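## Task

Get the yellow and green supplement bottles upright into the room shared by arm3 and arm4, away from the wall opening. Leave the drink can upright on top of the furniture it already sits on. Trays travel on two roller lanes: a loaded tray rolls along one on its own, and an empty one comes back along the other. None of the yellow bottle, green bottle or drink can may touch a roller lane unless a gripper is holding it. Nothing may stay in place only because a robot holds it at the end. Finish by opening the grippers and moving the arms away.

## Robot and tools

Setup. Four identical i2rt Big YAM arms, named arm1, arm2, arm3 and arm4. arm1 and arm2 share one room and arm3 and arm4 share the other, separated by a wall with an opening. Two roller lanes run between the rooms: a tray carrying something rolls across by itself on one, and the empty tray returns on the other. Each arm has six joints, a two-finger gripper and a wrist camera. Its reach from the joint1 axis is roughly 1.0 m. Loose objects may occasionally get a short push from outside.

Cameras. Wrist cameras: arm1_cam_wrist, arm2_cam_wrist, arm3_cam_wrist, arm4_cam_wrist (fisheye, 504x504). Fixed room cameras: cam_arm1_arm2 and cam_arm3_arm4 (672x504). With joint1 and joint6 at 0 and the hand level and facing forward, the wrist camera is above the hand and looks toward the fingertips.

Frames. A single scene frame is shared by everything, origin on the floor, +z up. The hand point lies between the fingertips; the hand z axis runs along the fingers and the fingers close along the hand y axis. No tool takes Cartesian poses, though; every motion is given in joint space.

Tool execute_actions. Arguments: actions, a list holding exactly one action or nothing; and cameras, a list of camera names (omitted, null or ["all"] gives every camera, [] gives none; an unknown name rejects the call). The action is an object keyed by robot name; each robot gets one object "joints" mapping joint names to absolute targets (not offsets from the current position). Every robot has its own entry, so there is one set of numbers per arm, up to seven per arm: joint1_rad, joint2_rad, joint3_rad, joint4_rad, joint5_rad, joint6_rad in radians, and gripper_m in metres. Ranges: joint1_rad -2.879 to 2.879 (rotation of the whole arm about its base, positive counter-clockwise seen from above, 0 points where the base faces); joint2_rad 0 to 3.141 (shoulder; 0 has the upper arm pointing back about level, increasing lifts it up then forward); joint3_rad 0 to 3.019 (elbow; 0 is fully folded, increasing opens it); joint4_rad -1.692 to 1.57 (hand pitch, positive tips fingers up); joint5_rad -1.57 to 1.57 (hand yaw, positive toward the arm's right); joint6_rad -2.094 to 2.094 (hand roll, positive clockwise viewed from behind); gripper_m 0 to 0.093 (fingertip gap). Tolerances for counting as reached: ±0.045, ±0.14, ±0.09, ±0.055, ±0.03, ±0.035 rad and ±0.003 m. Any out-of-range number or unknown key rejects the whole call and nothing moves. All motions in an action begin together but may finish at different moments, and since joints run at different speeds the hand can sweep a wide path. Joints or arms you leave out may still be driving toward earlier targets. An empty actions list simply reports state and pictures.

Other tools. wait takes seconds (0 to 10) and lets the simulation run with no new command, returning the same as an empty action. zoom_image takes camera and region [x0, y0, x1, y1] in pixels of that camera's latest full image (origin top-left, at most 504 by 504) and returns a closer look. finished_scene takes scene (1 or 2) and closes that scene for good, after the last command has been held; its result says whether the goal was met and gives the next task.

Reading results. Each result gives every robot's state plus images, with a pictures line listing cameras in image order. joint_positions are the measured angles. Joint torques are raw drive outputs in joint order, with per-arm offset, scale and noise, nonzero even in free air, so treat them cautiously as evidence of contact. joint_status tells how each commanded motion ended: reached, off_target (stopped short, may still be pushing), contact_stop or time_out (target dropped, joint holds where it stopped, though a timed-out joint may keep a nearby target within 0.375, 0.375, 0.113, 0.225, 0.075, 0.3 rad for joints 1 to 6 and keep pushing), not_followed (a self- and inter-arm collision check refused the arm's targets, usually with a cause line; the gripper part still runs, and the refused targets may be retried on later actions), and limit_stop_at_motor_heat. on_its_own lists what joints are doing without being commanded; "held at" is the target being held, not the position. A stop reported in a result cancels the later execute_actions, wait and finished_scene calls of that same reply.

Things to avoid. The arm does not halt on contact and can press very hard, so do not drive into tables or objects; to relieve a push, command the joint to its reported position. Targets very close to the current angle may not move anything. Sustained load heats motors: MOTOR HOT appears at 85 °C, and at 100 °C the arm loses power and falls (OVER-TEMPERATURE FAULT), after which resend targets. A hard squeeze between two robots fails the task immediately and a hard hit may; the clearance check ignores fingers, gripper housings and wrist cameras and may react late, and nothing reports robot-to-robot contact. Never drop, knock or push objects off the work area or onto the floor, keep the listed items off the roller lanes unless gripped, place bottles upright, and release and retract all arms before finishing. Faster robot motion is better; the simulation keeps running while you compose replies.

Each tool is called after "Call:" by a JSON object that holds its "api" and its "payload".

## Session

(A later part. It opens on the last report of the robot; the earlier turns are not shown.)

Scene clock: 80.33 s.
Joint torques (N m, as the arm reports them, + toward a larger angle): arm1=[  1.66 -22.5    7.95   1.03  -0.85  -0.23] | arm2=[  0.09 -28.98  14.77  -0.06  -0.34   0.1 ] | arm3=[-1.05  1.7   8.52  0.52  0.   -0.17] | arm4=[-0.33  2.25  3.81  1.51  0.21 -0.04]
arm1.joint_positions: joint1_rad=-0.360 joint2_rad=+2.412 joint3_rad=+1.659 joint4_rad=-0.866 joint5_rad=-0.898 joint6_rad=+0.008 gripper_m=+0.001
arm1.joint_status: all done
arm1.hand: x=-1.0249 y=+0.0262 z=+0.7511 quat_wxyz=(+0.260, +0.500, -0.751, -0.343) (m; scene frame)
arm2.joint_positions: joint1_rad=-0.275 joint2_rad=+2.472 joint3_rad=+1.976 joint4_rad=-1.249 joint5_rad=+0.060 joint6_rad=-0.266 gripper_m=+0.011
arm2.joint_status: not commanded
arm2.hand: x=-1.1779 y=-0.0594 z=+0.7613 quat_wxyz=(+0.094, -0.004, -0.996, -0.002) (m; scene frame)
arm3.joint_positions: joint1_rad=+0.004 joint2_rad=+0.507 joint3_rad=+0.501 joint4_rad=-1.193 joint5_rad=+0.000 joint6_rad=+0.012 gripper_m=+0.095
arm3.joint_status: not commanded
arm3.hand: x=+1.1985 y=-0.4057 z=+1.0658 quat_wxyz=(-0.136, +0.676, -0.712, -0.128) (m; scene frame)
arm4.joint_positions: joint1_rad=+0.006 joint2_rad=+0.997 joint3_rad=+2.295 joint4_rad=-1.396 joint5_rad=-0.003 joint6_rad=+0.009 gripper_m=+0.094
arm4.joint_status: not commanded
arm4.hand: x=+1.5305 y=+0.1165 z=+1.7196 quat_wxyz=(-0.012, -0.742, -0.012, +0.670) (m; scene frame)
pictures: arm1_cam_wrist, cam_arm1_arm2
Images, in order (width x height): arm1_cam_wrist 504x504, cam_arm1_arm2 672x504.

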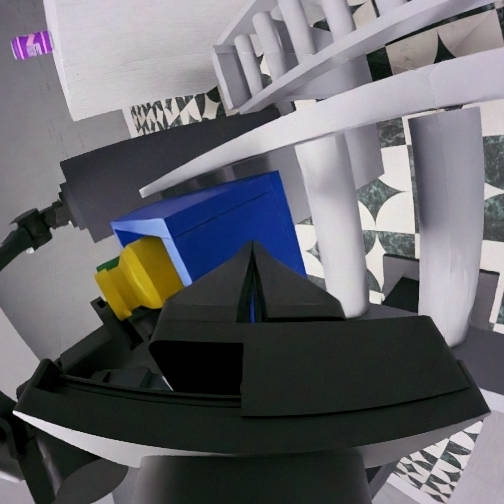

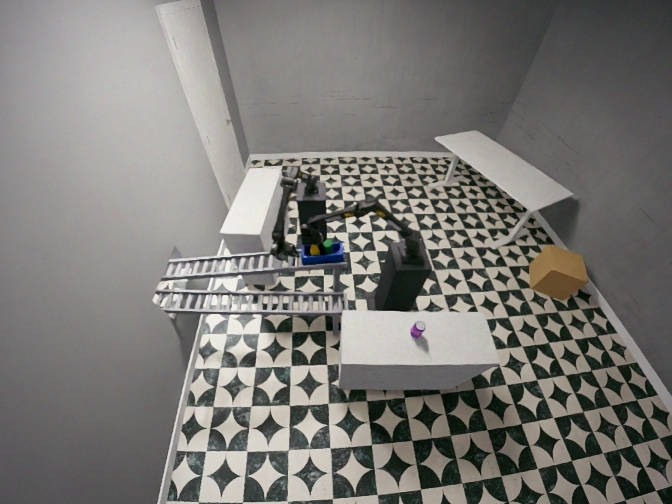

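Call:
{"api": "execute_actions", "payload": {"actions": [{"arm2":{"joints":{"gripper_m":0.028}}}], "cameras": []}}

Call:
{"api": "execute_actions", "payload": {"actions": [{"arm2":{"joints":{"joint2_rad":2.2,"joint3_rad":1.97,"joint4_rad":-1.45}}}], "cameras": ["arm1_cam_wrist","arm2_cam_wrist"]}}

Call:
{"api": "execute_actions", "payload": {"actions": [{"arm1":{"joints":{"joint2_rad":1.4,"joint1_rad":-0.5}},"arm2":{"joints":{"joint2_rad":1.1,"joint3_rad":1.3,"joint1_rad":0.3}}}], "cameras": ["cam_arm1_arm2"]}}

Call:
{"api": "wait", "payload": {"seconds": 5}}

Scene clock: 82.13 s.
Joint torques (N m, as the arm reports them, + toward a larger angle): arm1=[  2.1  -22.56   7.93   1.05  -0.86  -0.24] | arm2=[  0.57 -29.08  13.05  -0.07  -0.26   0.13] | arm3=[-1.06  1.71  8.53  0.52  0.   -0.17] | arm4=[-0.24  2.25  3.81  1.54  0.2  -0.04]
arm1.joint_positions: joint1_rad=-0.360 joint2_rad=+2.412 joint3_rad=+1.659 joint4_rad=-0.866 joint5_rad=-0.898 joint6_rad=+0.008 gripper_m=+0.001
arm1.joint_status: not commanded
arm1.hand: x=-1.0249 y=+0.0262 z=+0.7511 quat_wxyz=(+0.260, +0.500, -0.751, -0.343) (m; scene frame)
arm2.joint_positions: joint1_rad=-0.275 joint2_rad=+2.471 joint3_rad=+1.996 joint4_rad=-1.248 joint5_rad=+0.058 joint6_rad=-0.266 gripper_m=+0.028
arm2.joint_status: all done
arm2.hand: x=-1.1693 y=-0.0617 z=+0.7678 quat_wxyz=(+0.083, -0.004, -0.997, +0.001) (m; scene frame)
arm3.joint_positions: joint1_rad=+0.004 joint2_rad=+0.507 joint3_rad=+0.501 joint4_rad=-1.193 joint5_rad=+0.000 joint6_rad=+0.012 gripper_m=+0.095
arm3.joint_status: not commanded
arm3.hand: x=+1.1985 y=-0.4057 z=+1.0658 quat_wxyz=(-0.136, +0.676, -0.712, -0.128) (m; scene frame)
arm4.joint_positions: joint1_rad=+0.006 joint2_rad=+0.997 joint3_rad=+2.295 joint4_rad=-1.396 joint5_rad=-0.003 joint6_rad=+0.009 gripper_m=+0.094
arm4.joint_status: not commanded
arm4.hand: x=+1.5305 y=+0.1165 z=+1.7196 quat_wxyz=(-0.012, -0.742, -0.012, +0.670) (m; scene frame)
pictures: none
No camera images: the call's "cameras" was empty. Leave "cameras" out to get every camera's image.

Scene clock: 83.53 s.
Joint torques (N m, as the arm reports them, + toward a larger angle): arm1=[  1.92 -22.52   7.91   1.03  -0.86  -0.23] | arm2=[  0.39 -26.67   9.46  -1.04  -0.26   0.13] | arm3=[-1.11  1.71  8.53  0.51  0.   -0.17] | arm4=[-0.35  2.21  3.8   1.53  0.21 -0.04]
arm1.joint_positions: joint1_rad=-0.360 joint2_rad=+2.412 joint3_rad=+1.659 joint4_rad=-0.866 joint5_rad=-0.898 joint6_rad=+0.008 gripper_m=+0.001
arm1.joint_status: not commanded
arm1.hand: x=-1.0249 y=+0.0262 z=+0.7511 quat_wxyz=(+0.260, +0.500, -0.751, -0.343) (m; scene frame)
arm2.joint_positions: joint1_rad=-0.275 joint2_rad=+2.215 joint3_rad=+1.966 joint4_rad=-1.435 joint5_rad=+0.058 joint6_rad=-0.266 gripper_m=+0.028
arm2.joint_status: all done
arm2.hand: x=-1.1851 y=-0.0591 z=+0.9272 quat_wxyz=(+0.064, -0.005, -0.998, +0.006) (m; scene frame)
arm3.joint_positions: joint1_rad=+0.004 joint2_rad=+0.507 joint3_rad=+0.501 joint4_rad=-1.193 joint5_rad=+0.000 joint6_rad=+0.012 gripper_m=+0.095
arm3.joint_status: not commanded
arm3.hand: x=+1.1985 y=-0.4057 z=+1.0658 quat_wxyz=(-0.136, +0.676, -0.712, -0.128) (m; scene frame)
arm4.joint_positions: joint1_rad=+0.006 joint2_rad=+0.997 joint3_rad=+2.295 joint4_rad=-1.396 joint5_rad=-0.003 joint6_rad=+0.009 gripper_m=+0.094
arm4.joint_status: not commanded
arm4.hand: x=+1.5305 y=+0.1165 z=+1.7196 quat_wxyz=(-0.012, -0.742, -0.012, +0.670) (m; scene frame)
pictures: arm1_cam_wrist, arm2_cam_wrist
Images, in order (width x height): arm1_cam_wrist 504x504, arm2_cam_wrist 504x504.

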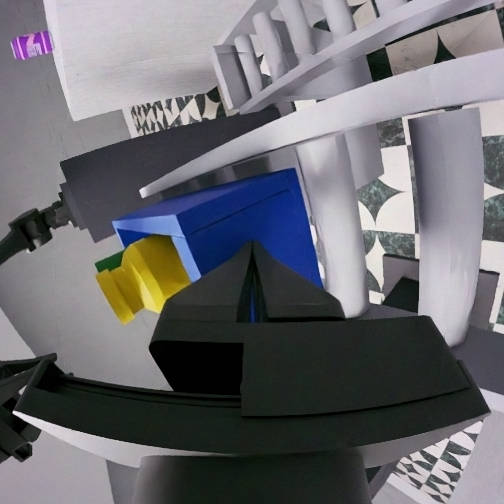

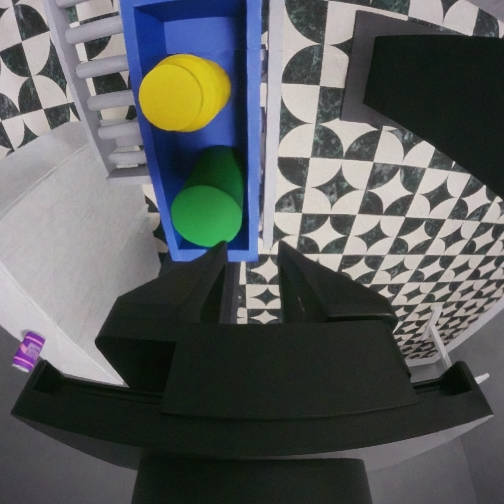

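Scene clock: 85.30 s.
Joint torques (N m, as the arm reports them, + toward a larger angle): arm1=[  2.01 -11.33  10.38   2.37  -0.42  -0.2 ] | arm2=[-0.99 -8.37  9.26 -0.3   0.01  0.15] | arm3=[-1.07  1.71  8.53  0.52  0.01 -0.17] | arm4=[-0.34  2.26  3.81  1.53  0.21 -0.04]
arm1.joint_positions: joint1_rad=-0.501 joint2_rad=+1.399 joint3_rad=+1.668 joint4_rad=-0.863 joint5_rad=-0.902 joint6_rad=+0.007 gripper_m=+0.001
arm1.joint_status: all done
arm1.hand: x=-0.9824 y=-0.0627 z=+1.3770 quat_wxyz=(-0.171, +0.579, -0.582, -0.544) (m; scene frame)
arm2.joint_positions: joint1_rad=+0.306 joint2_rad=+1.099 joint3_rad=+1.307 joint4_rad=-1.436 joint5_rad=+0.052 joint6_rad=-0.266 gripper_m=+0.028
arm2.joint_status: all done
arm2.hand: x=-1.4492 y=+0.2248 z=+1.2239 quat_wxyz=(-0.171, +0.270, -0.947, +0.016) (m; scene frame)
arm3.joint_positions: joint1_rad=+0.004 joint2_rad=+0.507 joint3_rad=+0.501 joint4_rad=-1.193 joint5_rad=+0.000 joint6_rad=+0.012 gripper_m=+0.095
arm3.joint_status: not commanded
arm3.hand: x=+1.1985 y=-0.4057 z=+1.0658 quat_wxyz=(-0.136, +0.676, -0.712, -0.128) (m; scene frame)
arm4.joint_positions: joint1_rad=+0.006 joint2_rad=+0.997 joint3_rad=+2.295 joint4_rad=-1.396 joint5_rad=-0.003 joint6_rad=+0.009 gripper_m=+0.094
arm4.joint_status: not commanded
arm4.hand: x=+1.5305 y=+0.1165 z=+1.7196 quat_wxyz=(-0.012, -0.742, -0.012, +0.670) (m; scene frame)
pictures: cam_arm1_arm2
Images, in order (width x height): cam_arm1_arm2 672x504.

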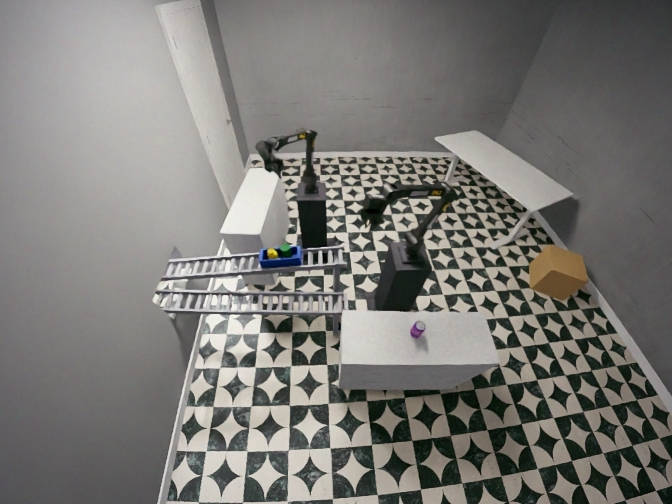

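Scene clock: 90.30 s.
Joint torques (N m, as the arm reports them, + toward a larger angle): arm1=[  2.04 -11.04  10.39   2.37  -0.42  -0.21] | arm2=[-0.99 -8.38  9.24 -0.27  0.02  0.13] | arm3=[-1.02  1.74  8.53  0.52  0.   -0.17] | arm4=[-0.38  2.32  3.81  1.54  0.21 -0.03]
arm1.joint_positions: joint1_rad=-0.501 joint2_rad=+1.399 joint3_rad=+1.668 joint4_rad=-0.863 joint5_rad=-0.902 joint6_rad=+0.007 gripper_m=+0.001
arm1.joint_status: all done
arm1.hand: x=-0.9824 y=-0.0627 z=+1.3770 quat_wxyz=(-0.171, +0.579, -0.582, -0.544) (m; scene frame)
arm2.joint_positions: joint1_rad=+0.306 joint2_rad=+1.099 joint3_rad=+1.307 joint4_rad=-1.436 joint5_rad=+0.052 joint6_rad=-0.266 gripper_m=+0.028
arm2.joint_status: all done
arm2.hand: x=-1.4492 y=+0.2248 z=+1.2239 quat_wxyz=(-0.171, +0.270, -0.947, +0.016) (m; scene frame)
arm3.joint_positions: joint1_rad=+0.004 joint2_rad=+0.507 joint3_rad=+0.501 joint4_rad=-1.193 joint5_rad=+0.000 joint6_rad=+0.012 gripper_m=+0.095
arm3.joint_status: not commanded
arm3.hand: x=+1.1985 y=-0.4057 z=+1.0658 quat_wxyz=(-0.136, +0.676, -0.712, -0.128) (m; scene frame)
arm4.joint_positions: joint1_rad=+0.006 joint2_rad=+0.997 joint3_rad=+2.295 joint4_rad=-1.396 joint5_rad=-0.003 joint6_rad=+0.009 gripper_m=+0.094
arm4.joint_status: not commanded
arm4.hand: x=+1.5305 y=+0.1165 z=+1.7196 quat_wxyz=(-0.012, -0.742, -0.012, +0.670) (m; scene frame)
wait: 5.00 s; at rest by 0.27 s
pictures: arm1_cam_wrist, arm2_cam_wrist, arm3_cam_wrist, arm4_cam_wrist, cam_arm1_arm2, cam_arm3_arm4
Images, in order (width x height): arm1_cam_wrist 504x504, arm2_cam_wrist 504x504, arm3_cam_wrist 504x504, arm4_cam_wrist 504x504, cam_arm1_arm2 672x504, cam_arm3_arm4 672x504.

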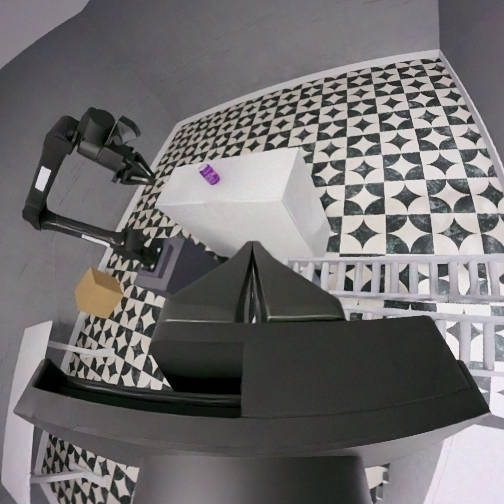

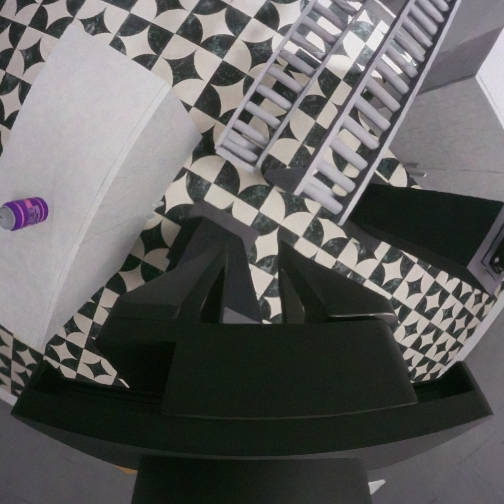

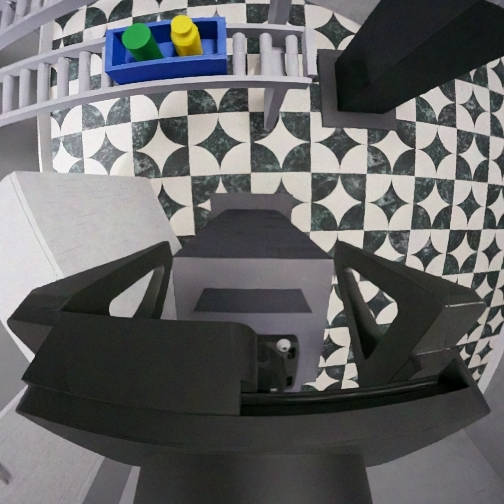

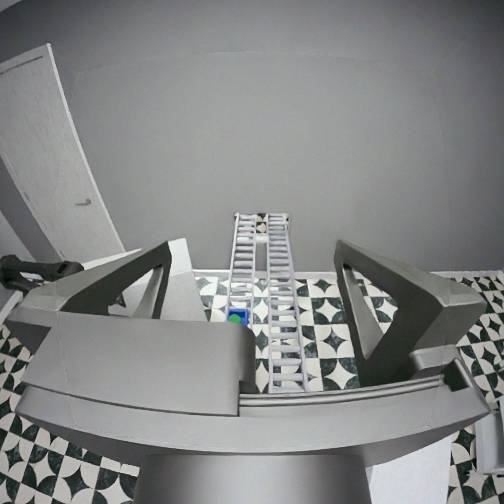

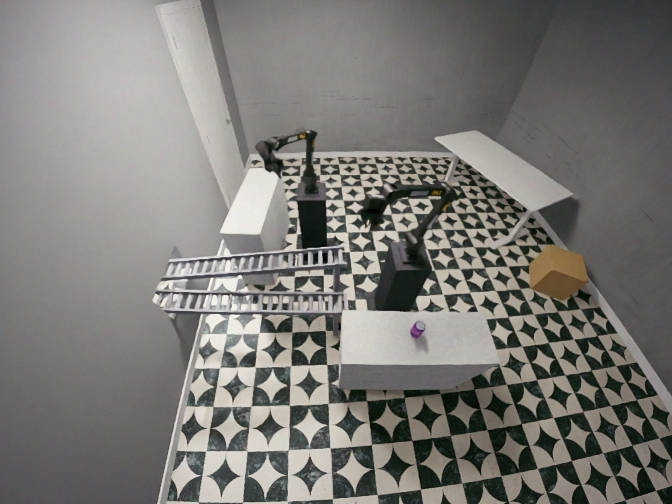

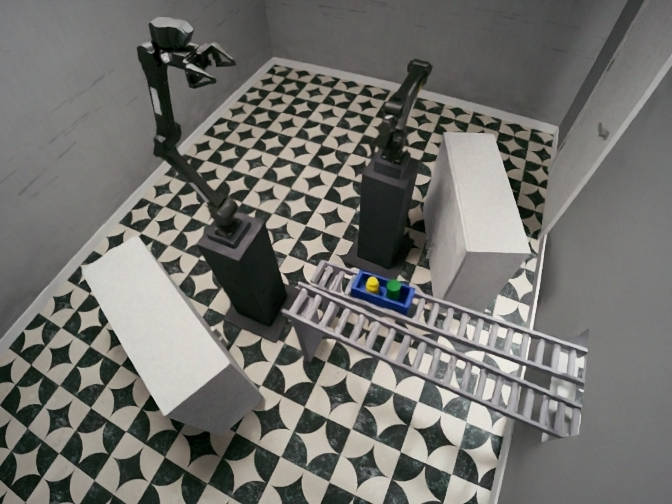

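Call:
{"api": "wait", "payload": {"seconds": 4}}

Scene clock: 95.03 s.
Joint torques (N m, as the arm reports them, + toward a larger angle): arm1=[  2.02 -11.05  10.4    2.37  -0.42  -0.21] | arm2=[-0.93 -8.37  9.3  -0.23  0.    0.13] | arm3=[-1.07  1.71  8.52  0.53  0.   -0.17] | arm4=[-0.43  2.31  3.8   1.54  0.21 -0.04]
arm1.joint_positions: joint1_rad=-0.501 joint2_rad=+1.399 joint3_rad=+1.668 joint4_rad=-0.863 joint5_rad=-0.902 joint6_rad=+0.007 gripper_m=+0.001
arm1.joint_status: all done
arm1.hand: x=-0.9824 y=-0.0627 z=+1.3770 quat_wxyz=(-0.171, +0.579, -0.582, -0.544) (m; scene frame)
arm2.joint_positions: joint1_rad=+0.306 joint2_rad=+1.099 joint3_rad=+1.307 joint4_rad=-1.436 joint5_rad=+0.052 joint6_rad=-0.266 gripper_m=+0.028
arm2.joint_status: all done
arm2.hand: x=-1.4492 y=+0.2248 z=+1.2239 quat_wxyz=(-0.171, +0.270, -0.947, +0.016) (m; scene frame)
arm3.joint_positions: joint1_rad=+0.004 joint2_rad=+0.507 joint3_rad=+0.501 joint4_rad=-1.193 joint5_rad=+0.000 joint6_rad=+0.012 gripper_m=+0.095
arm3.joint_status: not commanded
arm3.hand: x=+1.1985 y=-0.4057 z=+1.0658 quat_wxyz=(-0.136, +0.676, -0.712, -0.128) (m; scene frame)
arm4.joint_positions: joint1_rad=+0.006 joint2_rad=+0.997 joint3_rad=+2.295 joint4_rad=-1.396 joint5_rad=-0.003 joint6_rad=+0.009 gripper_m=+0.094
arm4.joint_status: not commanded
arm4.hand: x=+1.5305 y=+0.1165 z=+1.7196 quat_wxyz=(-0.012, -0.742, -0.012, +0.670) (m; scene frame)
wait: 4.00 s; at rest from the start
pictures: arm1_cam_wrist, arm2_cam_wrist, arm3_cam_wrist, arm4_cam_wrist, cam_arm1_arm2, cam_arm3_arm4
Images, in order (width x height): arm1_cam_wrist 504x504, arm2_cam_wrist 504x504, arm3_cam_wrist 504x504, arm4_cam_wrist 504x504, cam_arm1_arm2 672x504, cam_arm3_arm4 672x504.

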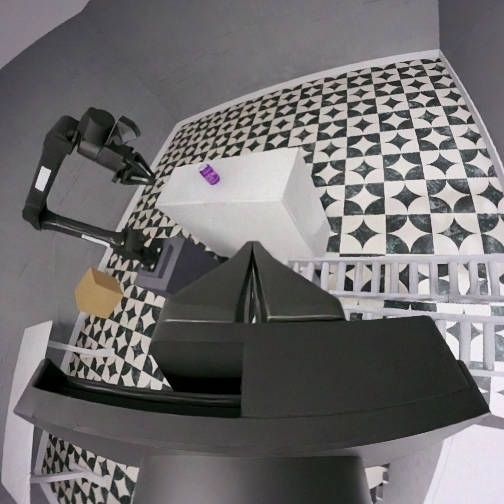

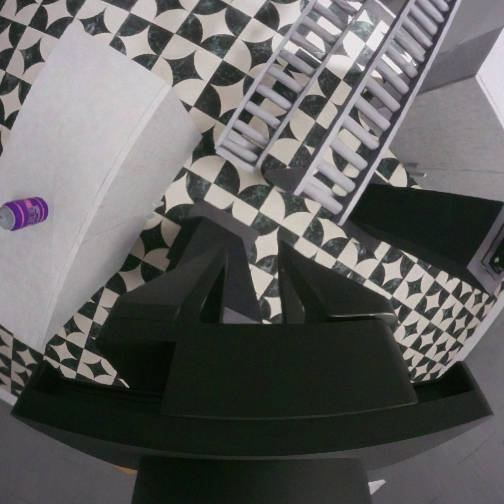

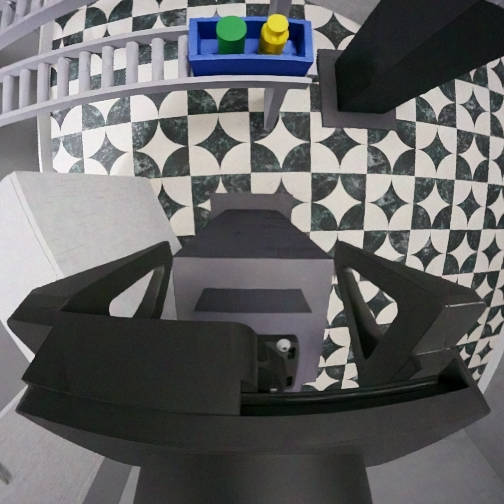

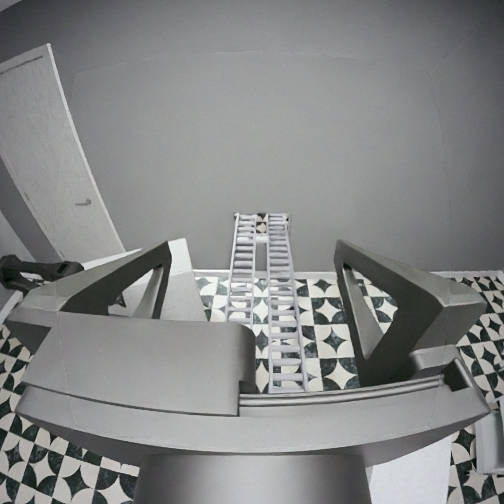

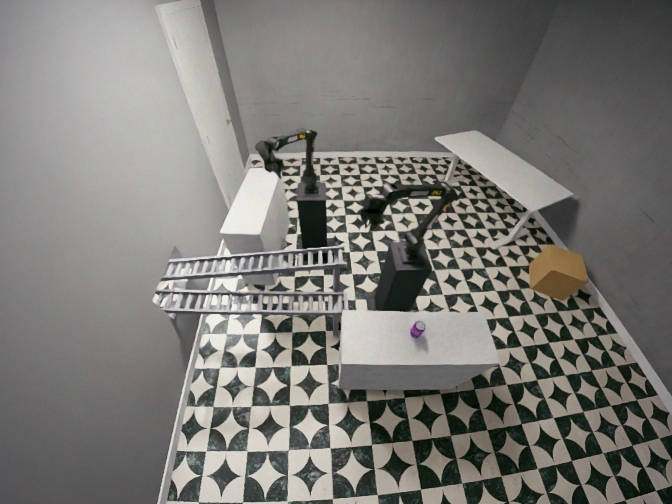

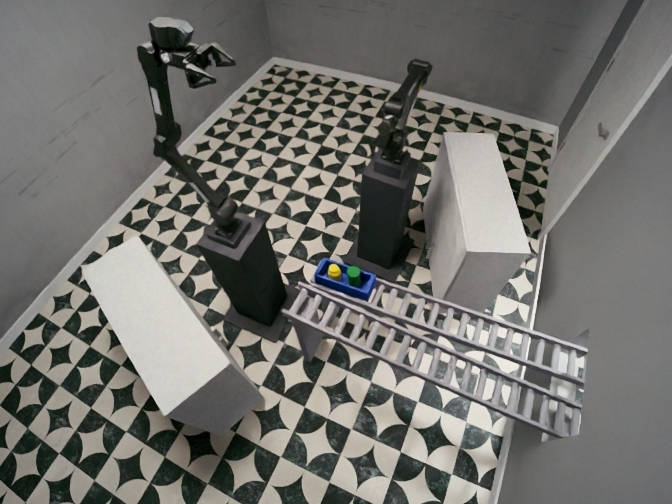

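Call:
{"api": "finished_scene", "payload": {"scene": 1}}

The scene is finished: the task was done.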